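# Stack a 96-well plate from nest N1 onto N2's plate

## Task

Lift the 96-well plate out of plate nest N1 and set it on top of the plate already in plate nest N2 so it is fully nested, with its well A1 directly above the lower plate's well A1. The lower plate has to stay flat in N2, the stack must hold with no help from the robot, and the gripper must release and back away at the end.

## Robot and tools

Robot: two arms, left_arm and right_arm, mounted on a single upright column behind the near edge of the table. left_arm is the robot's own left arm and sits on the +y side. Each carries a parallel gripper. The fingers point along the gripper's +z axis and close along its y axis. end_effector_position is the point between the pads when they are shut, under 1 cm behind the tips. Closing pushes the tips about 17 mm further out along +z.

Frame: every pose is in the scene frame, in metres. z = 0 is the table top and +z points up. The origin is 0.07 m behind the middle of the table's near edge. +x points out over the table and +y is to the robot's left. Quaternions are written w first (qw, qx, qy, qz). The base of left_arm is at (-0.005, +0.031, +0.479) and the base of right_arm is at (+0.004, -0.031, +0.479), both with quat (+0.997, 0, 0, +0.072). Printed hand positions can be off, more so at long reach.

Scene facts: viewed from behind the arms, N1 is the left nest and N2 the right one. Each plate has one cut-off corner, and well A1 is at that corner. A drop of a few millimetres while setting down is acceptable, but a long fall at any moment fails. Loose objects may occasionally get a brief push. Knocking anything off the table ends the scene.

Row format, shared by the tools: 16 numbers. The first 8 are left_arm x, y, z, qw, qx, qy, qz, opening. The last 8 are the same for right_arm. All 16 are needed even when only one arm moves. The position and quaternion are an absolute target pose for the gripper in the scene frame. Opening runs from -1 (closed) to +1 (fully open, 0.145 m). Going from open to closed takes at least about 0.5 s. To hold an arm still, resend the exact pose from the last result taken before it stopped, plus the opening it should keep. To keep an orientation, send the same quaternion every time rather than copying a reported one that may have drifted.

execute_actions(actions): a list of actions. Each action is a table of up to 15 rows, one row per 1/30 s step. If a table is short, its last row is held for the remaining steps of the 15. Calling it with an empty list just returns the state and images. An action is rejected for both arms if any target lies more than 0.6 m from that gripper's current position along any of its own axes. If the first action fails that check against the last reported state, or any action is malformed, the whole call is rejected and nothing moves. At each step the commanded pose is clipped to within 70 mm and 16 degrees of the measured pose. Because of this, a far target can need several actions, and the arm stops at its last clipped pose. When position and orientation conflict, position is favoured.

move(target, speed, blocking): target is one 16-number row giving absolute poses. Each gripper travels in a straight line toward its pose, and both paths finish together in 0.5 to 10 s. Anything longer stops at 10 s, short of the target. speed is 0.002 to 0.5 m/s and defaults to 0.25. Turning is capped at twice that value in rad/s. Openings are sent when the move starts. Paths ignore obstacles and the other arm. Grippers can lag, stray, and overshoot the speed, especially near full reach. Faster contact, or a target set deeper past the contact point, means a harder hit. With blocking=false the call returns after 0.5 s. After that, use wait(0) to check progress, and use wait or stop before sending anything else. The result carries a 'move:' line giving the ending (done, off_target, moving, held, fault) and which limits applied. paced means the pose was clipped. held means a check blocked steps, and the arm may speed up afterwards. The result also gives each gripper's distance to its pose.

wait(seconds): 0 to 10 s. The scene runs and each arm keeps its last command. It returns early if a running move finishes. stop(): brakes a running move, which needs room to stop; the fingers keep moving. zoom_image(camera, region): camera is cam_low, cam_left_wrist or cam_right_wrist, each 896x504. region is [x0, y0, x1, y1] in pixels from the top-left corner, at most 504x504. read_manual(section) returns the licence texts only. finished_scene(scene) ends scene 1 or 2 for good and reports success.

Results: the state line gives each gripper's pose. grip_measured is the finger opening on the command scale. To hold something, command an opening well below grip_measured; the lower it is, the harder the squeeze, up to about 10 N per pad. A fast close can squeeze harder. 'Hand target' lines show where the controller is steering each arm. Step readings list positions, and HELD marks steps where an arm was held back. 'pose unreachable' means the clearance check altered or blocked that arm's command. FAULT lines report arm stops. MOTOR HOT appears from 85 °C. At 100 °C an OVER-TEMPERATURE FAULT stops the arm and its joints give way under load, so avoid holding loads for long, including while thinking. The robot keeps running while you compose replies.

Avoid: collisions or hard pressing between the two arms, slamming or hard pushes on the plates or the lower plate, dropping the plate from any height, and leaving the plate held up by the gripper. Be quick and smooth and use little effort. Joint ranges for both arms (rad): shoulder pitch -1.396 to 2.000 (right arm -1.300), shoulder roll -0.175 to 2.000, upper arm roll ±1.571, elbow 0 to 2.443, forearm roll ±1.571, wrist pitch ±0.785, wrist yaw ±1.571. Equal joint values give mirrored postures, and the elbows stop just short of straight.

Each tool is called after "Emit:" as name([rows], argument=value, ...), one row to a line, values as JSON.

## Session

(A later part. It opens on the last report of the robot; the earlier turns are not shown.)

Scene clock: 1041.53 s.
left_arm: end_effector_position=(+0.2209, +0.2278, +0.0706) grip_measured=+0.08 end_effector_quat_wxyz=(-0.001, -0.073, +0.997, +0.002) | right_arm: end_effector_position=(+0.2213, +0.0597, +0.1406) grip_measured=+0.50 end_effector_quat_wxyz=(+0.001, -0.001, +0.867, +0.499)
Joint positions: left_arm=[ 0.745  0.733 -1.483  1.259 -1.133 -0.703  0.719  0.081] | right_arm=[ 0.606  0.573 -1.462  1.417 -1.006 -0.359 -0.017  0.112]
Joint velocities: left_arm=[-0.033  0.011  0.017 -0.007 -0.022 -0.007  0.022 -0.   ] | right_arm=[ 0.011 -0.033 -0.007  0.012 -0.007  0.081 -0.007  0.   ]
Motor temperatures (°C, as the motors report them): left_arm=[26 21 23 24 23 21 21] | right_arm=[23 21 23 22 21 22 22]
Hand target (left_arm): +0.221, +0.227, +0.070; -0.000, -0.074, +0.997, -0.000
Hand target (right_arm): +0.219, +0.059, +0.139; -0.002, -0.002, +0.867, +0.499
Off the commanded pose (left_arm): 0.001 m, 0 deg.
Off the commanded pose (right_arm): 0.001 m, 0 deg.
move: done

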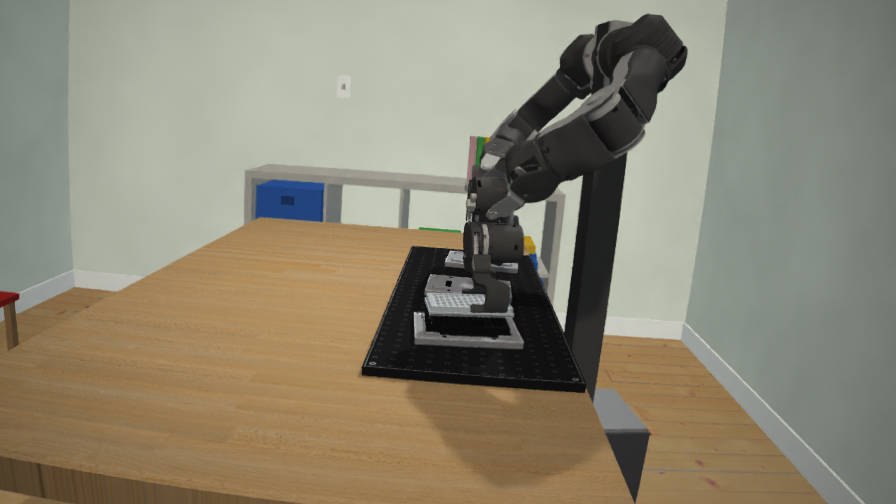

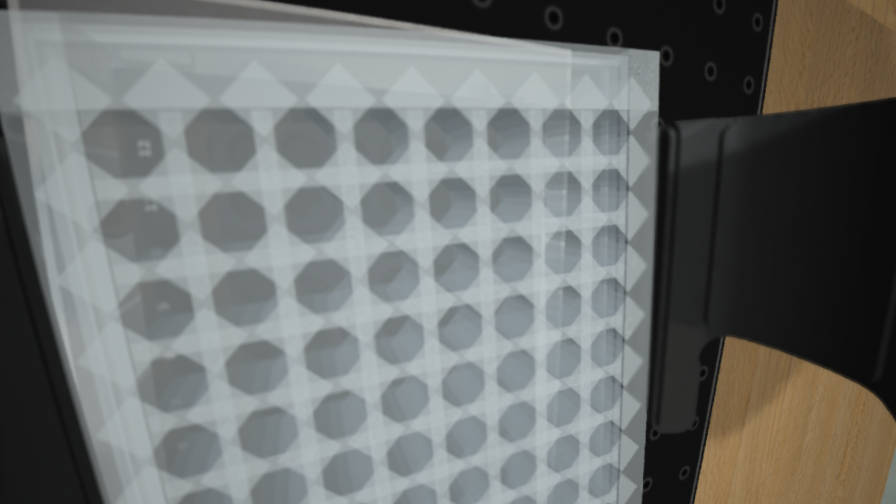

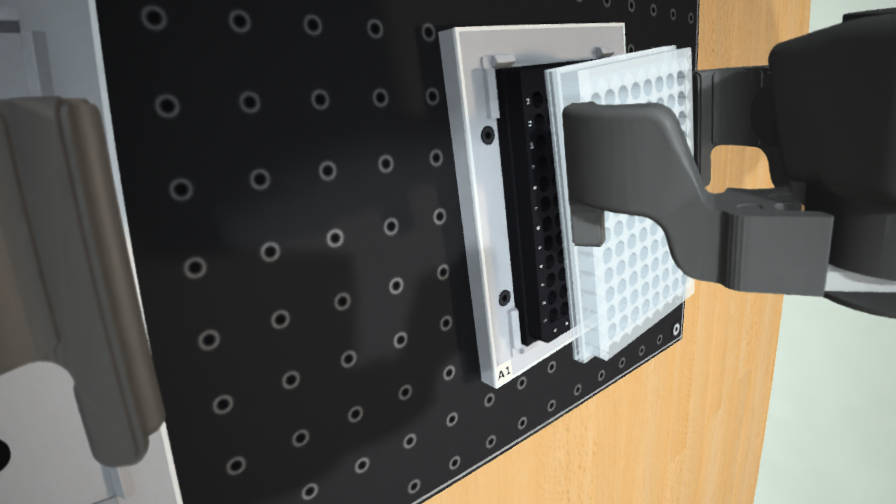

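Emit:
move(target=[0.221,0.227,0.0635,0,-0.0741,0.9973,0,-0.3,0.22,0.06,0.14,0,0,0.866,0.5,0.5], speed=0.01)

Emit:
zoom_image(camera="cam_right_wrist", region=[430, 20, 730, 400])

Emit:
zoom_image(camera="cam_low", region=[400, 280, 540, 360])

Scene clock: 1089.13 s.
left_arm: end_effector_position=(+0.2209, +0.2277, +0.0641) grip_measured=+0.08 end_effector_quat_wxyz=(-0.001, -0.073, +0.997, +0.002) | right_arm: end_effector_position=(+0.2213, +0.0597, +0.1406) grip_measured=+0.50 end_effector_quat_wxyz=(+0.002, -0.002, +0.867, +0.499)
Joint positions: left_arm=[ 0.733  0.714 -1.483  1.223 -1.158 -0.7    0.693  0.081] | right_arm=[ 0.606  0.573 -1.462  1.417 -1.007 -0.359 -0.017  0.112]
Joint velocities: left_arm=[-0.055  0.011 -0.002 -0.002 -0.051 -0.081 -0.037  0.   ] | right_arm=[-0.011 -0.011 -0.017 -0.002 -0.051 -0.037 -0.066  0.   ]
Motor temperatures (°C, as the motors report them): left_arm=[26 21 23 23 23 21 21] | right_arm=[23 21 23 22 21 22 22]
Hand target (left_arm): +0.221, +0.227, +0.064; -0.000, -0.074, +0.997, -0.000
Hand target (right_arm): +0.220, +0.060, +0.140; +0.000, -0.000, +0.866, +0.500
Off the commanded pose (left_arm): 0.001 m, 0 deg.
Off the commanded pose (right_arm): 0.001 m, 0 deg.
move: done

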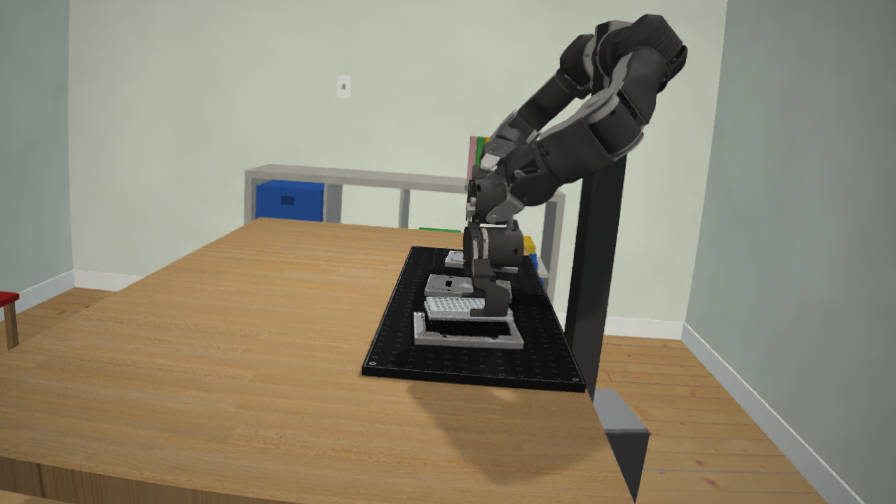

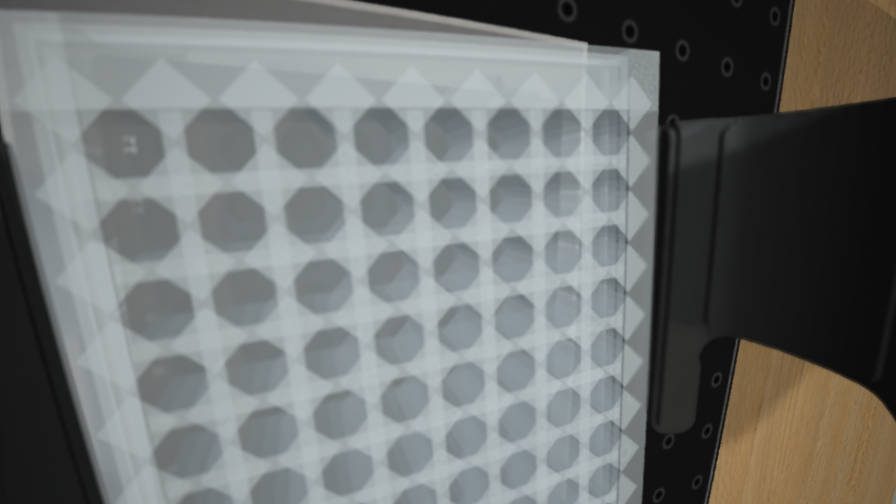

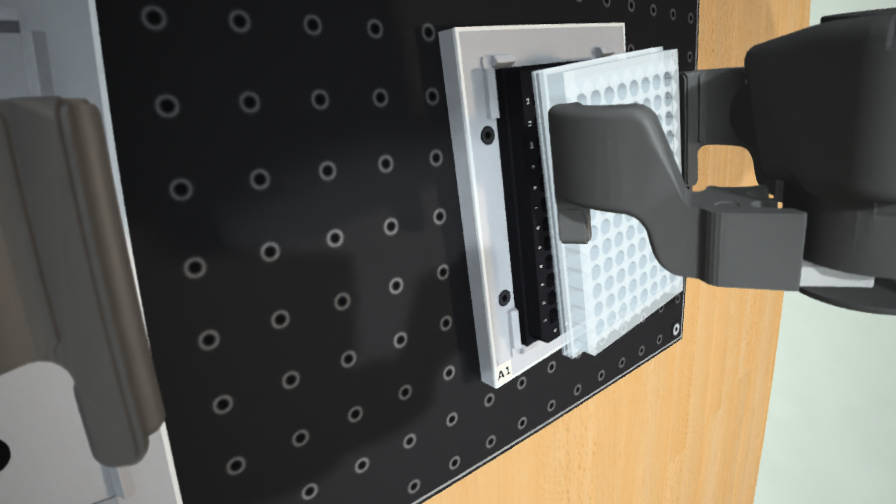

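Region (430, 20, 730, 400) of cam_right_wrist's 896x504 image, scaled by 1.326, with more detail than that image has; it fills the left 398 columns of this view, and the rest is white.

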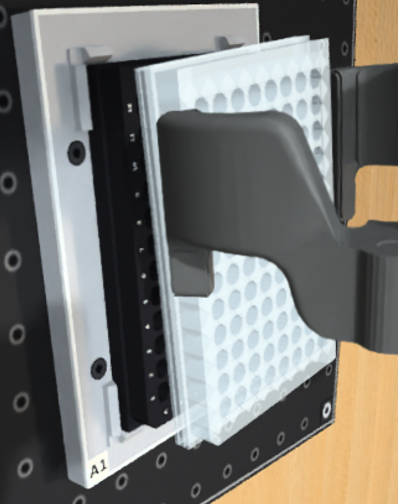

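Region (400, 280, 540, 360) of cam_low's 896x504 image, scaled by 3.600, with more detail than that image has; it fills the top 288 rows of this view, and the rest is white.

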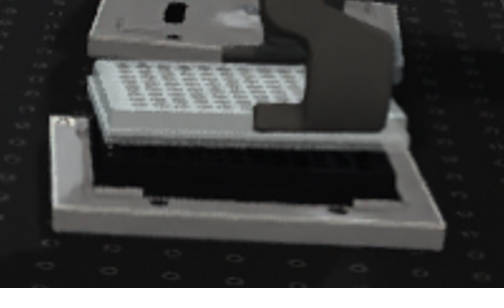

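Emit:
execute_actions(actions=[])

Scene clock: 1117.87 s.
left_arm: end_effector_position=(+0.2209, +0.2277, +0.0641) grip_measured=+0.08 end_effector_quat_wxyz=(-0.001, -0.073, +0.997, +0.002) | right_arm: end_effector_position=(+0.2213, +0.0597, +0.1406) grip_measured=+0.50 end_effector_quat_wxyz=(+0.002, -0.002, +0.867, +0.499)
Joint positions: left_arm=[ 0.733  0.714 -1.483  1.223 -1.158 -0.7    0.693  0.081] | right_arm=[ 0.606  0.573 -1.462  1.417 -1.007 -0.359 -0.017  0.112]
Joint velocities: left_arm=[ 0.099  0.011  0.007 -0.012 -0.022  0.007 -0.022 -0.   ] | right_arm=[ 0.055  0.011 -0.012  0.002 -0.022 -0.051 -0.007  0.   ]
Motor temperatures (°C, as the motors report them): left_arm=[26 21 23 23 23 21 21] | right_arm=[23 21 23 23 21 22 23]
Hand target (left_arm): +0.221, +0.227, +0.064; -0.000, -0.074, +0.997, -0.000
Hand target (right_arm): +0.220, +0.060, +0.140; +0.000, -0.000, +0.866, +0.500
Off the commanded pose (left_arm): 0.001 m, 0 deg.
Off the commanded pose (right_arm): 0.001 m, 0 deg.

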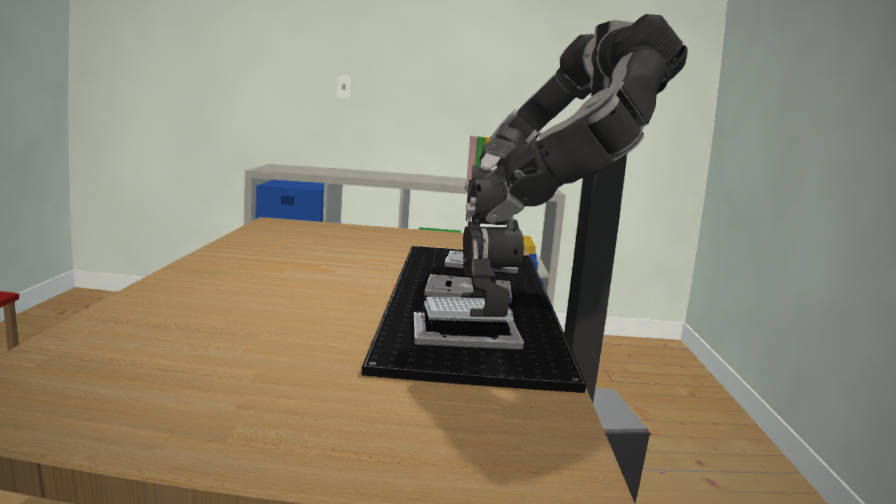

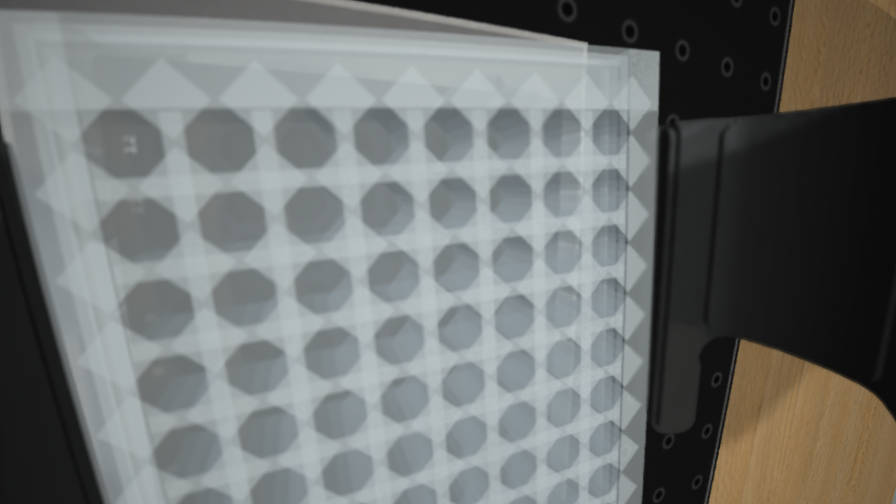

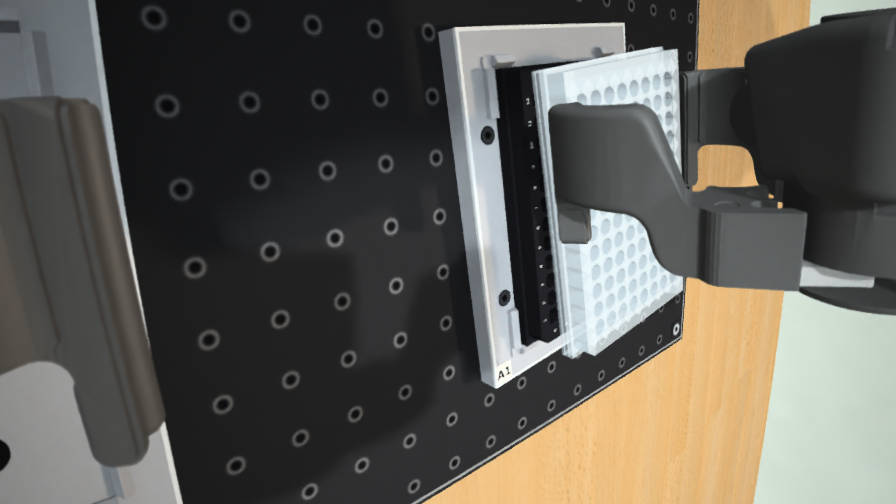

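Emit:
zoom_image(camera="cam_right_wrist", region=[430, 20, 730, 400])

Emit:
zoom_image(camera="cam_low", region=[400, 280, 540, 360])

Region (430, 20, 730, 400) of cam_right_wrist's 896x504 image, scaled by 1.326, with more detail than that image has; it fills the left 398 columns of this view, and the rest is white.

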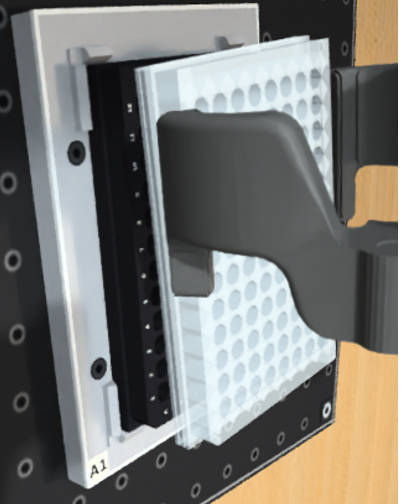

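Region (400, 280, 540, 360) of cam_low's 896x504 image, scaled by 3.600, with more detail than that image has; it fills the top 288 rows of this view, and the rest is white.

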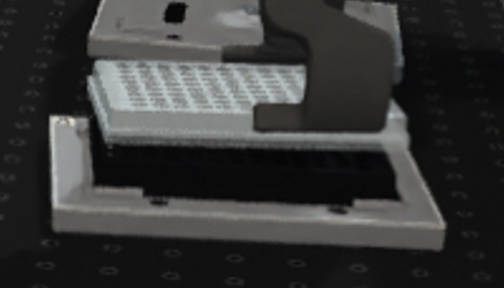

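Emit:
move(target=[0.221,0.227,0.0605, 0,-0.0741,0.9973,0, -0.3,  0.22,0.06,0.14, 0,0,0.866,0.5, 0.5], speed=0.004)

Emit:
zoom_image(camera="cam_right_wrist", region=[430, 20, 730, 400])

Emit:
zoom_image(camera="cam_low", region=[400, 280, 540, 360])

Scene clock: 1179.93 s.
left_arm: end_effector_position=(+0.2209, +0.2279, +0.0611) grip_measured=+0.08 end_effector_quat_wxyz=(-0.001, -0.073, +0.997, +0.002) | right_arm: end_effector_position=(+0.2213, +0.0597, +0.1406) grip_measured=+0.50 end_effector_quat_wxyz=(+0.002, -0.002, +0.867, +0.499)
Joint positions: left_arm=[ 0.728  0.705 -1.483  1.206 -1.169 -0.699  0.681  0.081] | right_arm=[ 0.606  0.573 -1.462  1.417 -1.007 -0.359 -0.017  0.112]
Joint velocities: left_arm=[-0.121  0.033 -0.002 -0.002 -0.022 -0.051  0.007 -0.   ] | right_arm=[ 0.011 -0.099  0.012 -0.012 -0.037  0.007 -0.051  0.   ]
Motor temperatures (°C, as the motors report them): left_arm=[26 21 23 23 23 21 21] | right_arm=[23 21 23 23 21 22 23]
Hand target (left_arm): +0.221, +0.227, +0.060; -0.000, -0.074, +0.997, +0.000
Hand target (right_arm): +0.220, +0.060, +0.140; -0.000, -0.000, +0.866, +0.500
Off the commanded pose (left_arm): 0.001 m, 0 deg.
Off the commanded pose (right_arm): 0.001 m, 0 deg.
move: done

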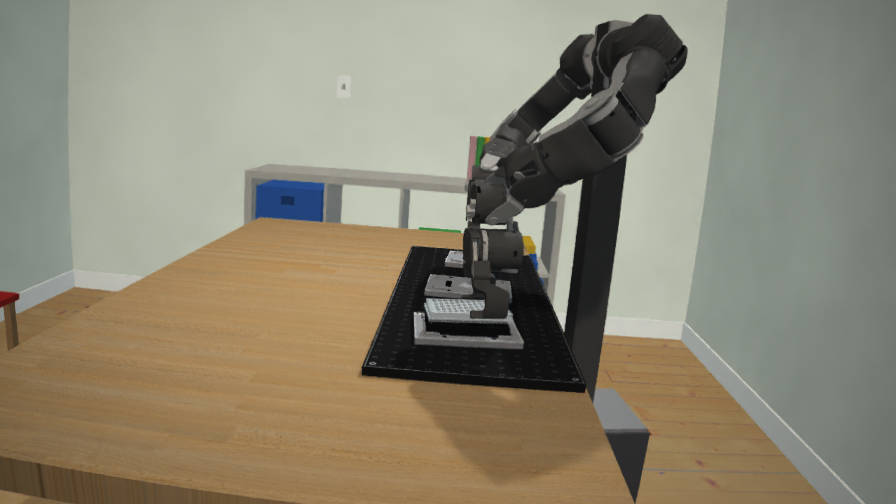

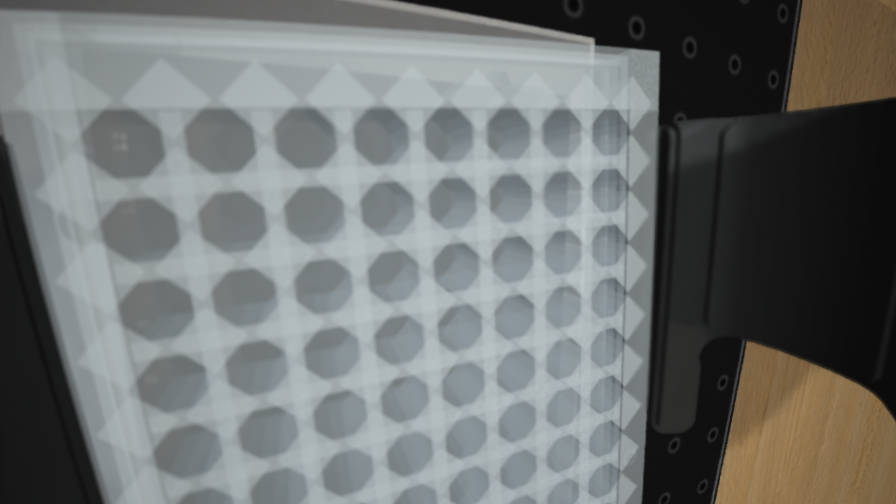

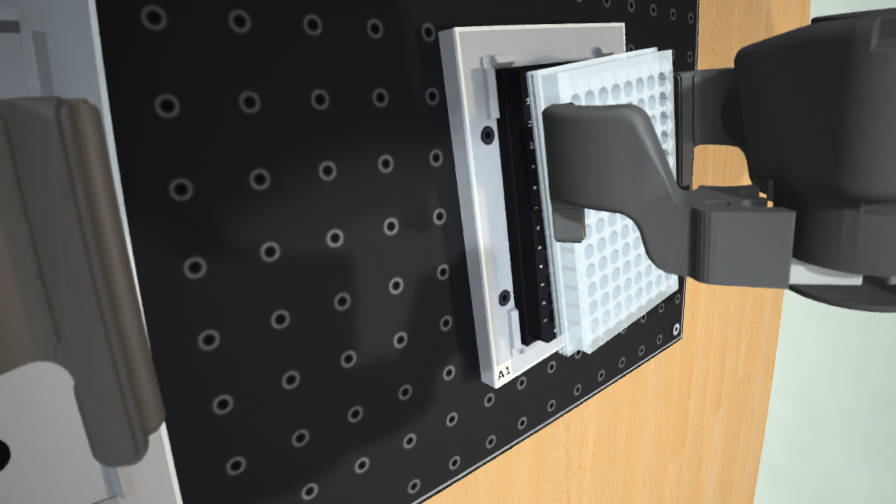

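Region (430, 20, 730, 400) of cam_right_wrist's 896x504 image, scaled by 1.326, with more detail than that image has; it fills the left 398 columns of this view, and the rest is white.

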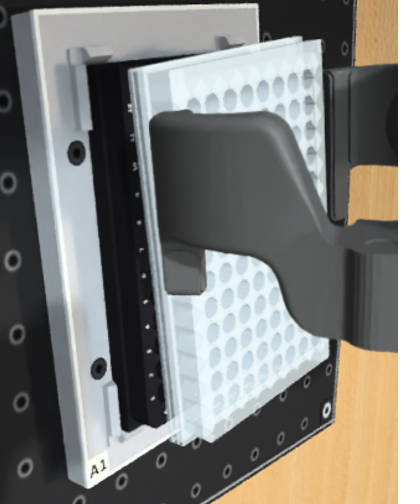

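Region (400, 280, 540, 360) of cam_low's 896x504 image, scaled by 3.600, with more detail than that image has; it fills the top 288 rows of this view, and the rest is white.

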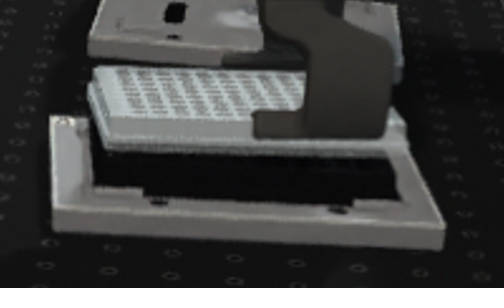

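Emit:
zoom_image(camera="cam_right_wrist", region=[470, 40, 610, 200])

Emit:
zoom_image(camera="cam_right_wrist", region=[490, 230, 630, 390])

Region (470, 40, 610, 200) of cam_right_wrist's 896x504 image, scaled by 3.150, with more detail than that image has; it fills the left 441 columns of this view, and the rest is white.

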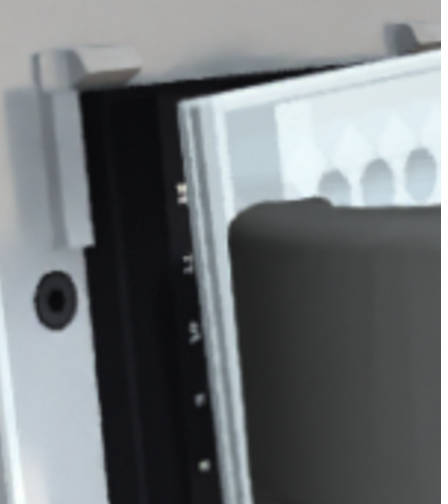

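Region (490, 230, 630, 390) of cam_right_wrist's 896x504 image, scaled by 3.150, with more detail than that image has; it fills the left 441 columns of this view, and the rest is white.

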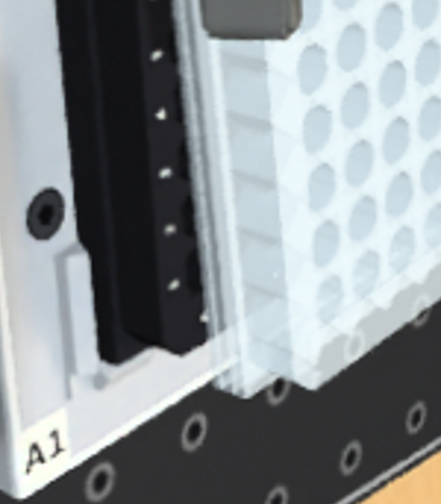

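Emit:
move(target=[0.2175,0.2252,0.0605, 0,-0.0523,0.9986,0, -0.3,  0.22,0.06,0.14, 0,0,0.866,0.5, 0.5], speed=0.006)

Emit:
zoom_image(camera="cam_right_wrist", region=[470, 40, 610, 200])

Emit:
zoom_image(camera="cam_right_wrist", region=[490, 230, 630, 390])

Emit:
zoom_image(camera="cam_low", region=[400, 280, 540, 360])

Scene clock: 1260.50 s.
left_arm: end_effector_position=(+0.2194, +0.2258, +0.0612) grip_measured=+0.08 end_effector_quat_wxyz=(+0.003, -0.055, +0.998, +0.002) | right_arm: end_effector_position=(+0.2213, +0.0597, +0.1406) grip_measured=+0.50 end_effector_quat_wxyz=(+0.002, -0.002, +0.867, +0.499)
Joint positions: left_arm=[ 0.721  0.71  -1.483  1.224 -1.208 -0.707  0.663  0.081] | right_arm=[ 0.606  0.573 -1.462  1.417 -1.007 -0.359 -0.017  0.112]
Joint velocities: left_arm=[-0.011 -0.033 -0.022 -0.002 -0.007 -0.007 -0.022  0.   ] | right_arm=[-0.033  0.121  0.007 -0.002  0.022 -0.007 -0.066 -0.   ]
Motor temperatures (°C, as the motors report them): left_arm=[26 21 23 23 23 21 21] | right_arm=[23 20 23 23 21 22 23]
Hand target (left_arm): +0.217, +0.225, +0.061; +0.000, -0.052, +0.999, -0.000
Hand target (right_arm): +0.220, +0.060, +0.140; -0.000, -0.000, +0.866, +0.500
Off the commanded pose (left_arm): 0.002 m, 0 deg.
Off the commanded pose (right_arm): 0.001 m, 0 deg.
move: done

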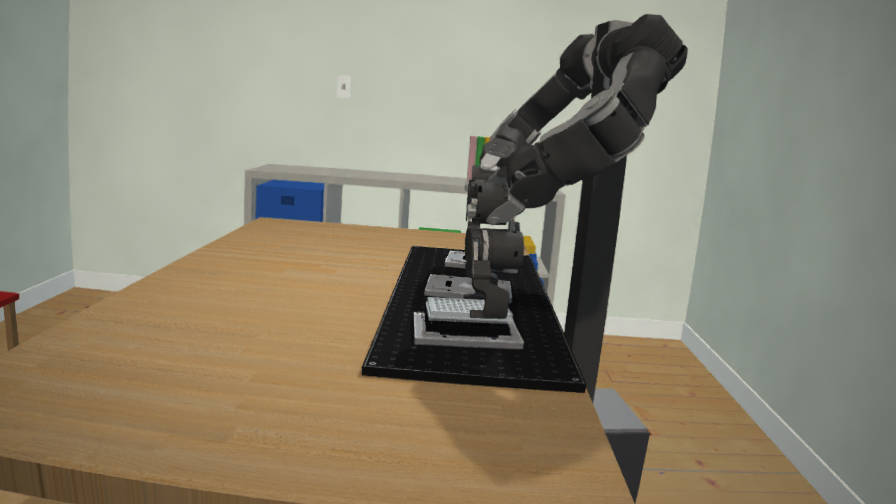

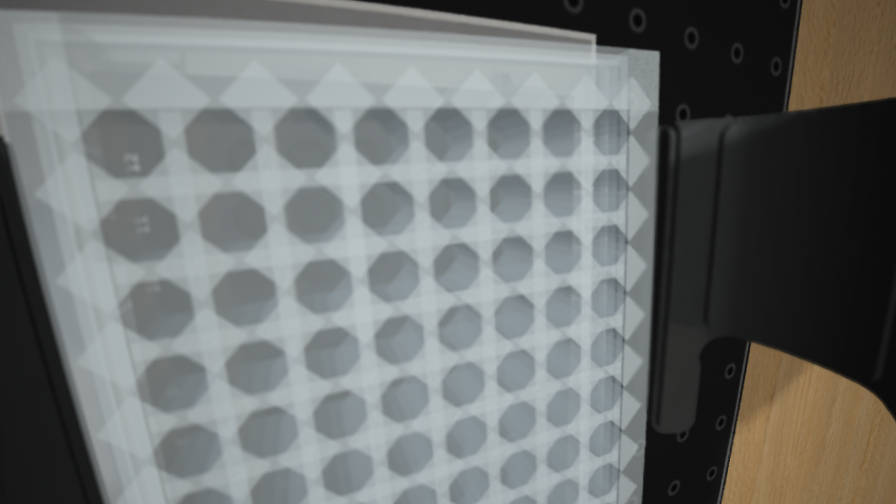

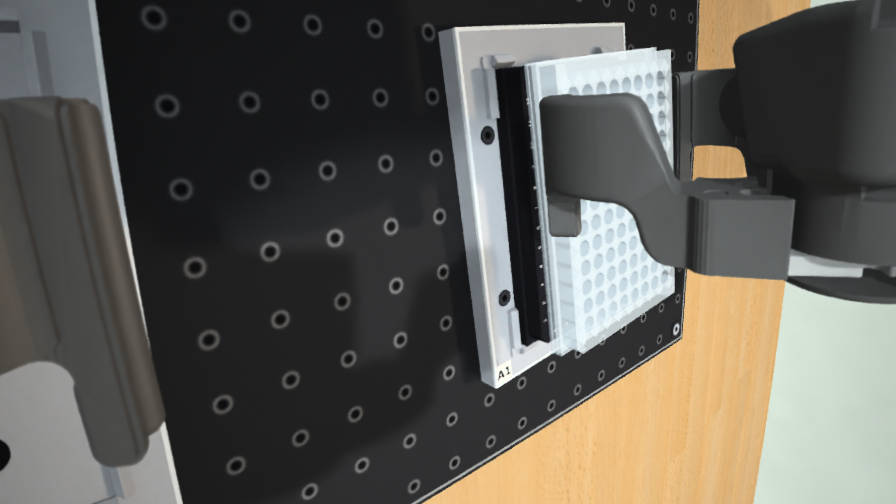

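Region (470, 40, 610, 200) of cam_right_wrist's 896x504 image, scaled by 3.150, with more detail than that image has; it fills the left 441 columns of this view, and the rest is white.

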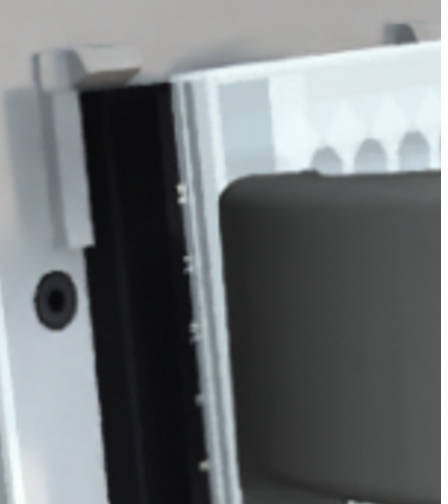

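Region (490, 230, 630, 390) of cam_right_wrist's 896x504 image, scaled by 3.150, with more detail than that image has; it fills the left 441 columns of this view, and the rest is white.

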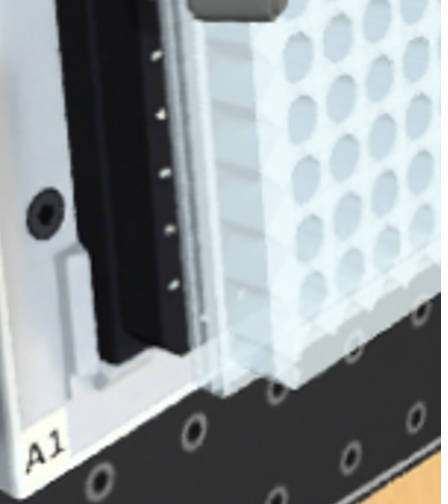

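Region (400, 280, 540, 360) of cam_low's 896x504 image, scaled by 3.600, with more detail than that image has; it fills the top 288 rows of this view, and the rest is white.

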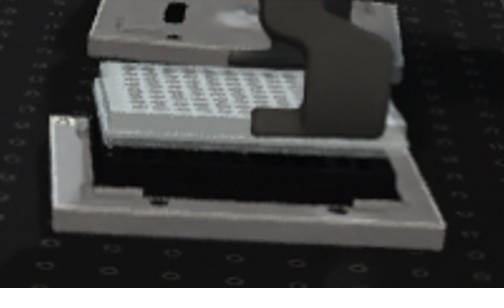

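Emit:
zoom_image(camera="cam_left_wrist", region=[300, 0, 700, 130])

Emit:
zoom_image(camera="cam_left_wrist", region=[0, 0, 300, 330])

Region (300, 0, 700, 130) of cam_left_wrist's 896x504 image, scaled by 1.260, with more detail than that image has; it fills the top 164 rows of this view, and the rest is white.

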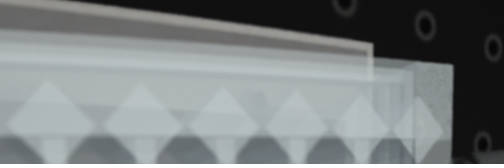

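Region (0, 0, 300, 330) of cam_left_wrist's 896x504 image, scaled by 1.527, with more detail than that image has; it fills the left 458 columns of this view, and the rest is white.

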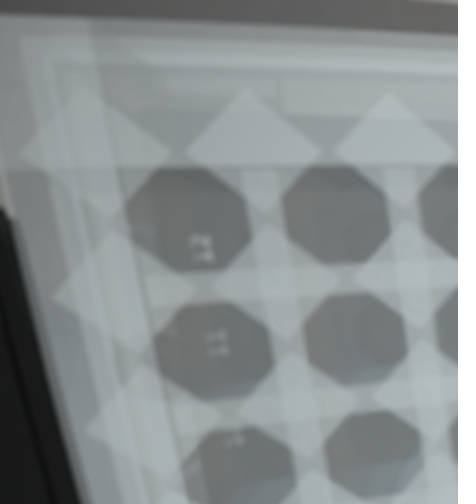

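Emit:
move(target=[0.2175,0.2252,0.0605, 0,-0.0262,0.99966,0, -0.3,  0.22,0.06,0.14, 0,0,0.866,0.5, 0.5], speed=0.008)

Emit:
zoom_image(camera="cam_right_wrist", region=[470, 40, 610, 200])

Emit:
zoom_image(camera="cam_right_wrist", region=[490, 230, 630, 390])

Emit:
zoom_image(camera="cam_low", region=[400, 280, 540, 360])

Scene clock: 1379.23 s.
left_arm: end_effector_position=(+0.2194, +0.2256, +0.0612) grip_measured=+0.08 end_effector_quat_wxyz=(+0.003, -0.028, +1.000, +0.001) | right_arm: end_effector_position=(+0.2213, +0.0597, +0.1406) grip_measured=+0.50 end_effector_quat_wxyz=(+0.002, -0.002, +0.867, +0.499)
Joint positions: left_arm=[ 0.721  0.71  -1.483  1.224 -1.264 -0.738  0.625  0.081] | right_arm=[ 0.606  0.573 -1.462  1.417 -1.007 -0.359 -0.017  0.112]
Joint velocities: left_arm=[-0.055 -0.011  0.007  0.017 -0.037 -0.022  0.007  0.   ] | right_arm=[-0.033 -0.011 -0.032 -0.007 -0.037 -0.037  0.007  0.   ]
Motor temperatures (°C, as the motors report them): left_arm=[26 21 23 23 23 21 21] | right_arm=[23 20 23 23 21 22 23]
Hand target (left_arm): +0.217, +0.225, +0.060; -0.000, -0.026, +1.000, -0.000
Hand target (right_arm): +0.220, +0.060, +0.140; -0.000, -0.000, +0.866, +0.500
Off the commanded pose (left_arm): 0.002 m, 0 deg.
Off the commanded pose (right_arm): 0.001 m, 0 deg.
move: done

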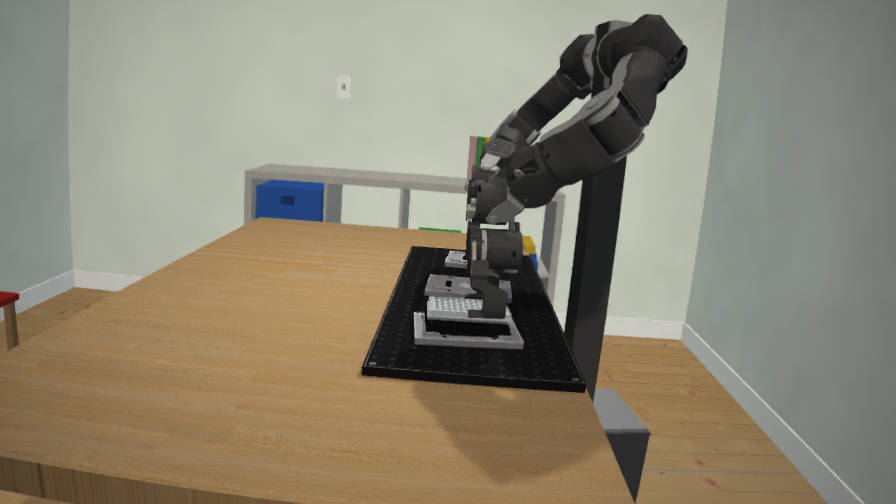

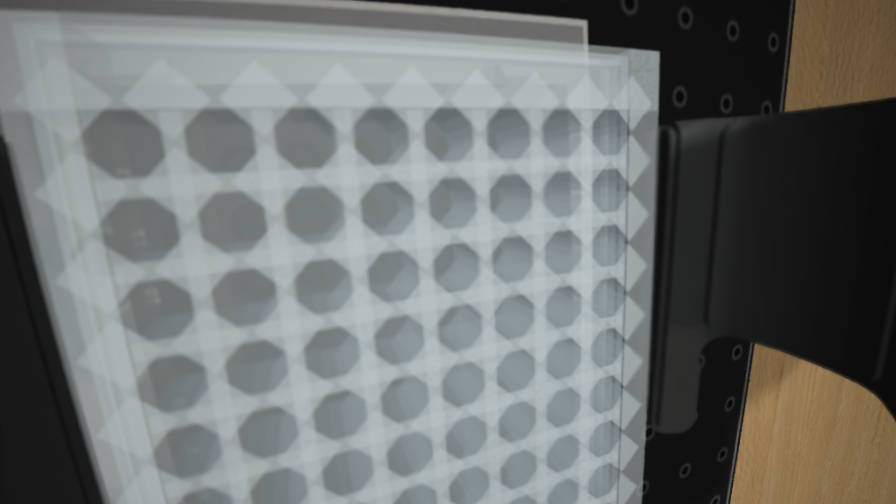

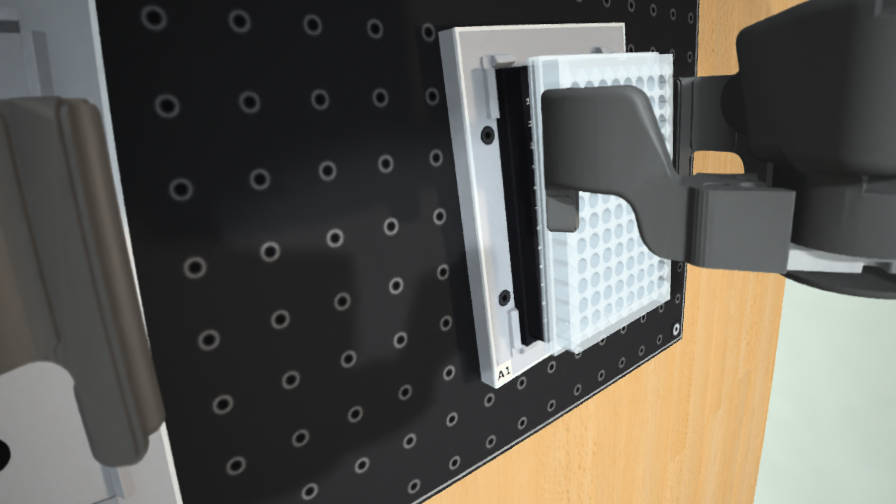

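Region (470, 40, 610, 200) of cam_right_wrist's 896x504 image, scaled by 3.150, with more detail than that image has; it fills the left 441 columns of this view, and the rest is white.

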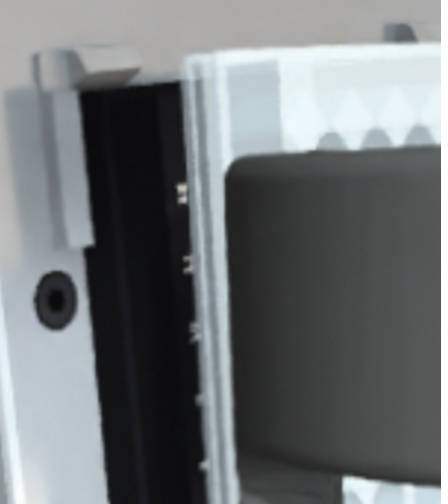

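Region (490, 230, 630, 390) of cam_right_wrist's 896x504 image, scaled by 3.150, with more detail than that image has; it fills the left 441 columns of this view, and the rest is white.

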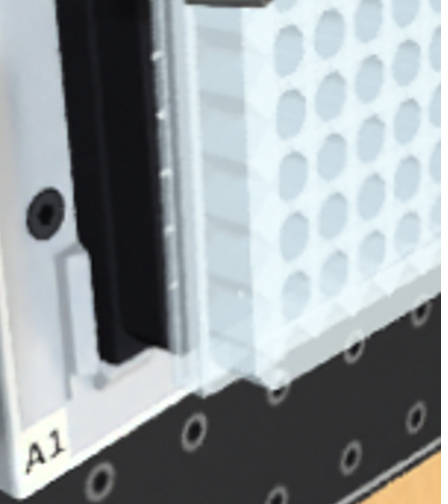

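Region (400, 280, 540, 360) of cam_low's 896x504 image, scaled by 3.600, with more detail than that image has; it fills the top 288 rows of this view, and the rest is white.

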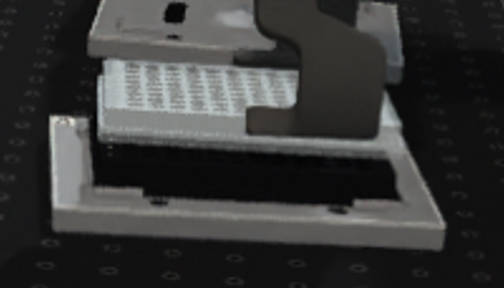

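Emit:
move(target=[0.2175,0.2252,0.0605, 0,-0.0375,0.9993,0, -0.3,  0.22,0.06,0.14, 0,0,0.866,0.5, 0.5], speed=0.008)

Emit:
zoom_image(camera="cam_low", region=[405, 290, 465, 350])

Emit:
zoom_image(camera="cam_low", region=[475, 290, 535, 350])

Emit:
zoom_image(camera="cam_right_wrist", region=[470, 40, 610, 200])

Emit:
zoom_image(camera="cam_right_wrist", region=[490, 230, 630, 390])

Scene clock: 1480.67 s.
left_arm: end_effector_position=(+0.2182, +0.2245, +0.0608) grip_measured=+0.08 end_effector_quat_wxyz=(-0.000, -0.036, +0.999, -0.002) | right_arm: end_effector_position=(+0.2213, +0.0597, +0.1406) grip_measured=+0.50 end_effector_quat_wxyz=(+0.002, -0.002, +0.867, +0.499)
Joint positions: left_arm=[ 0.72   0.71  -1.483  1.224 -1.244 -0.732  0.632  0.081] | right_arm=[ 0.606  0.573 -1.462  1.417 -1.007 -0.359 -0.017  0.112]
Joint velocities: left_arm=[-0.055 -0.055 -0.007 -0.007  0.066 -0.051  0.051 -0.   ] | right_arm=[-0.011  0.011 -0.007  0.012  0.037 -0.022 -0.007  0.   ]
Motor temperatures (°C, as the motors report them): left_arm=[26 21 23 23 23 21 21] | right_arm=[23 20 23 23 21 22 23]
Hand target (left_arm): +0.218, +0.225, +0.061; +0.000, -0.038, +0.999, +0.000
Hand target (right_arm): +0.220, +0.060, +0.140; -0.000, -0.000, +0.866, +0.500
Off the commanded pose (left_arm): 0.001 m, 0 deg.
Off the commanded pose (right_arm): 0.001 m, 0 deg.
move: done

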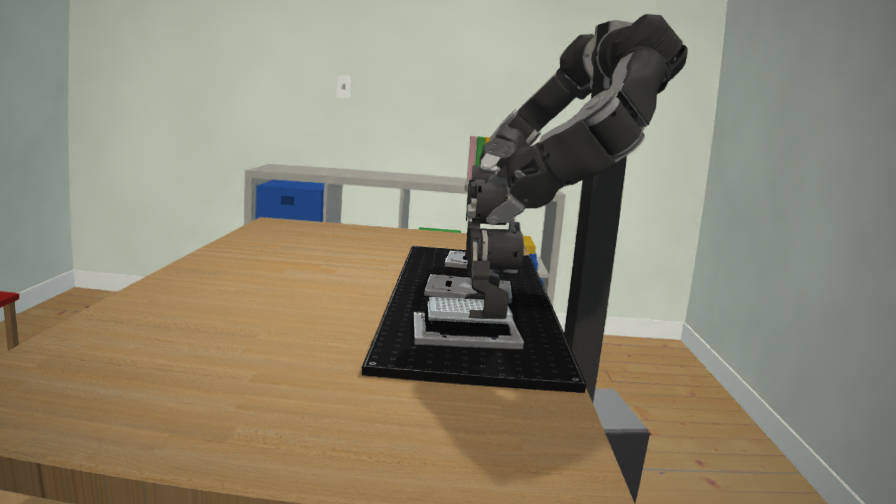

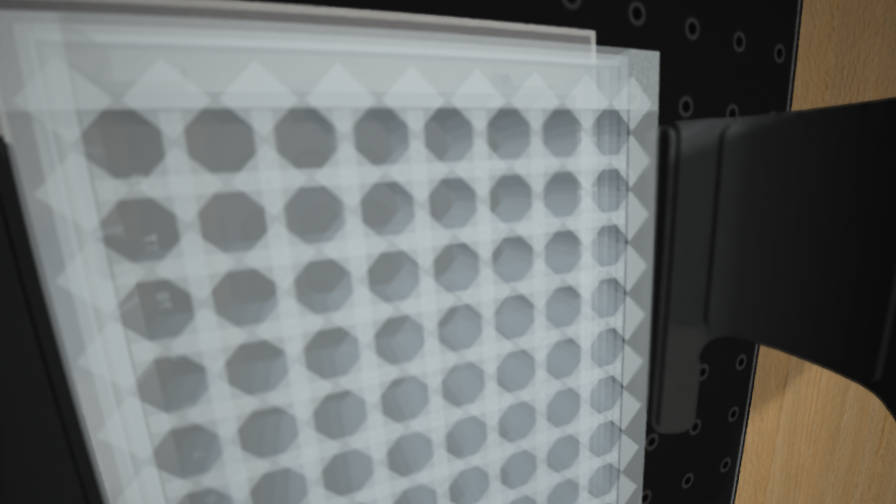

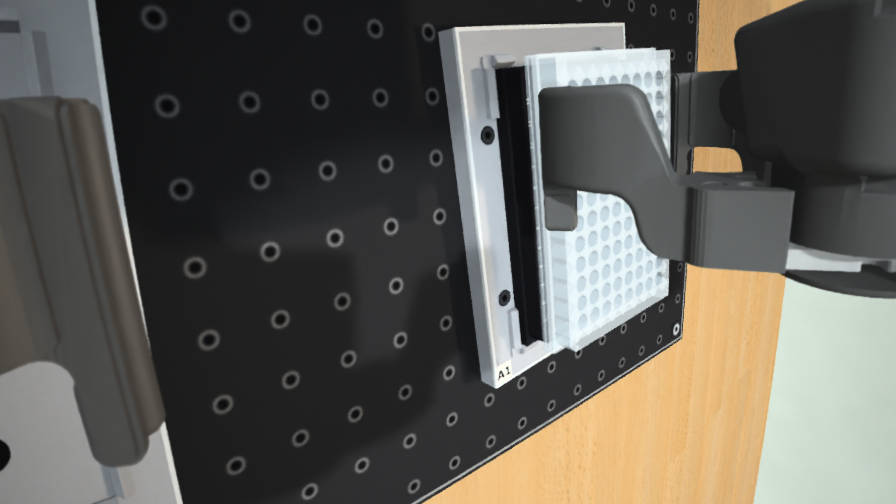

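Region (405, 290, 465, 350) of cam_low's 896x504 image, scaled by 8.400, with more detail than that image has.

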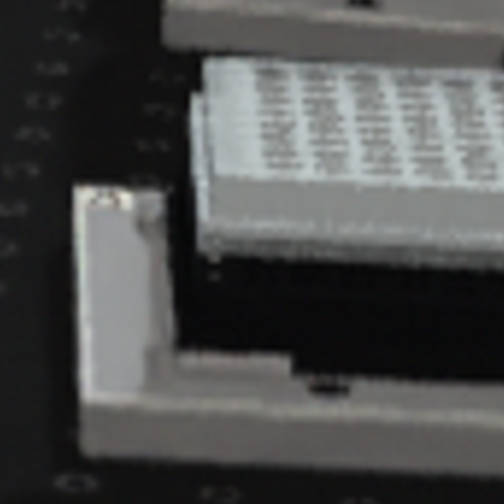

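Region (475, 290, 535, 350) of cam_low's 896x504 image, scaled by 8.400, with more detail than that image has.

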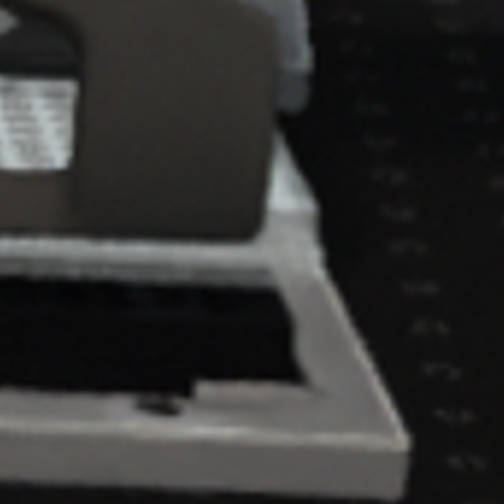

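Region (470, 40, 610, 200) of cam_right_wrist's 896x504 image, scaled by 3.150, with more detail than that image has; it fills the left 441 columns of this view, and the rest is white.

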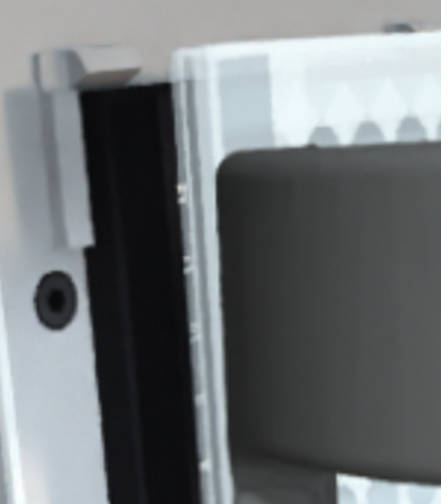

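Region (490, 230, 630, 390) of cam_right_wrist's 896x504 image, scaled by 3.150, with more detail than that image has; it fills the left 441 columns of this view, and the rest is white.

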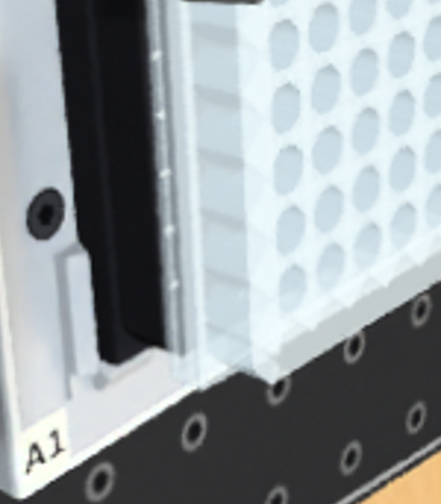

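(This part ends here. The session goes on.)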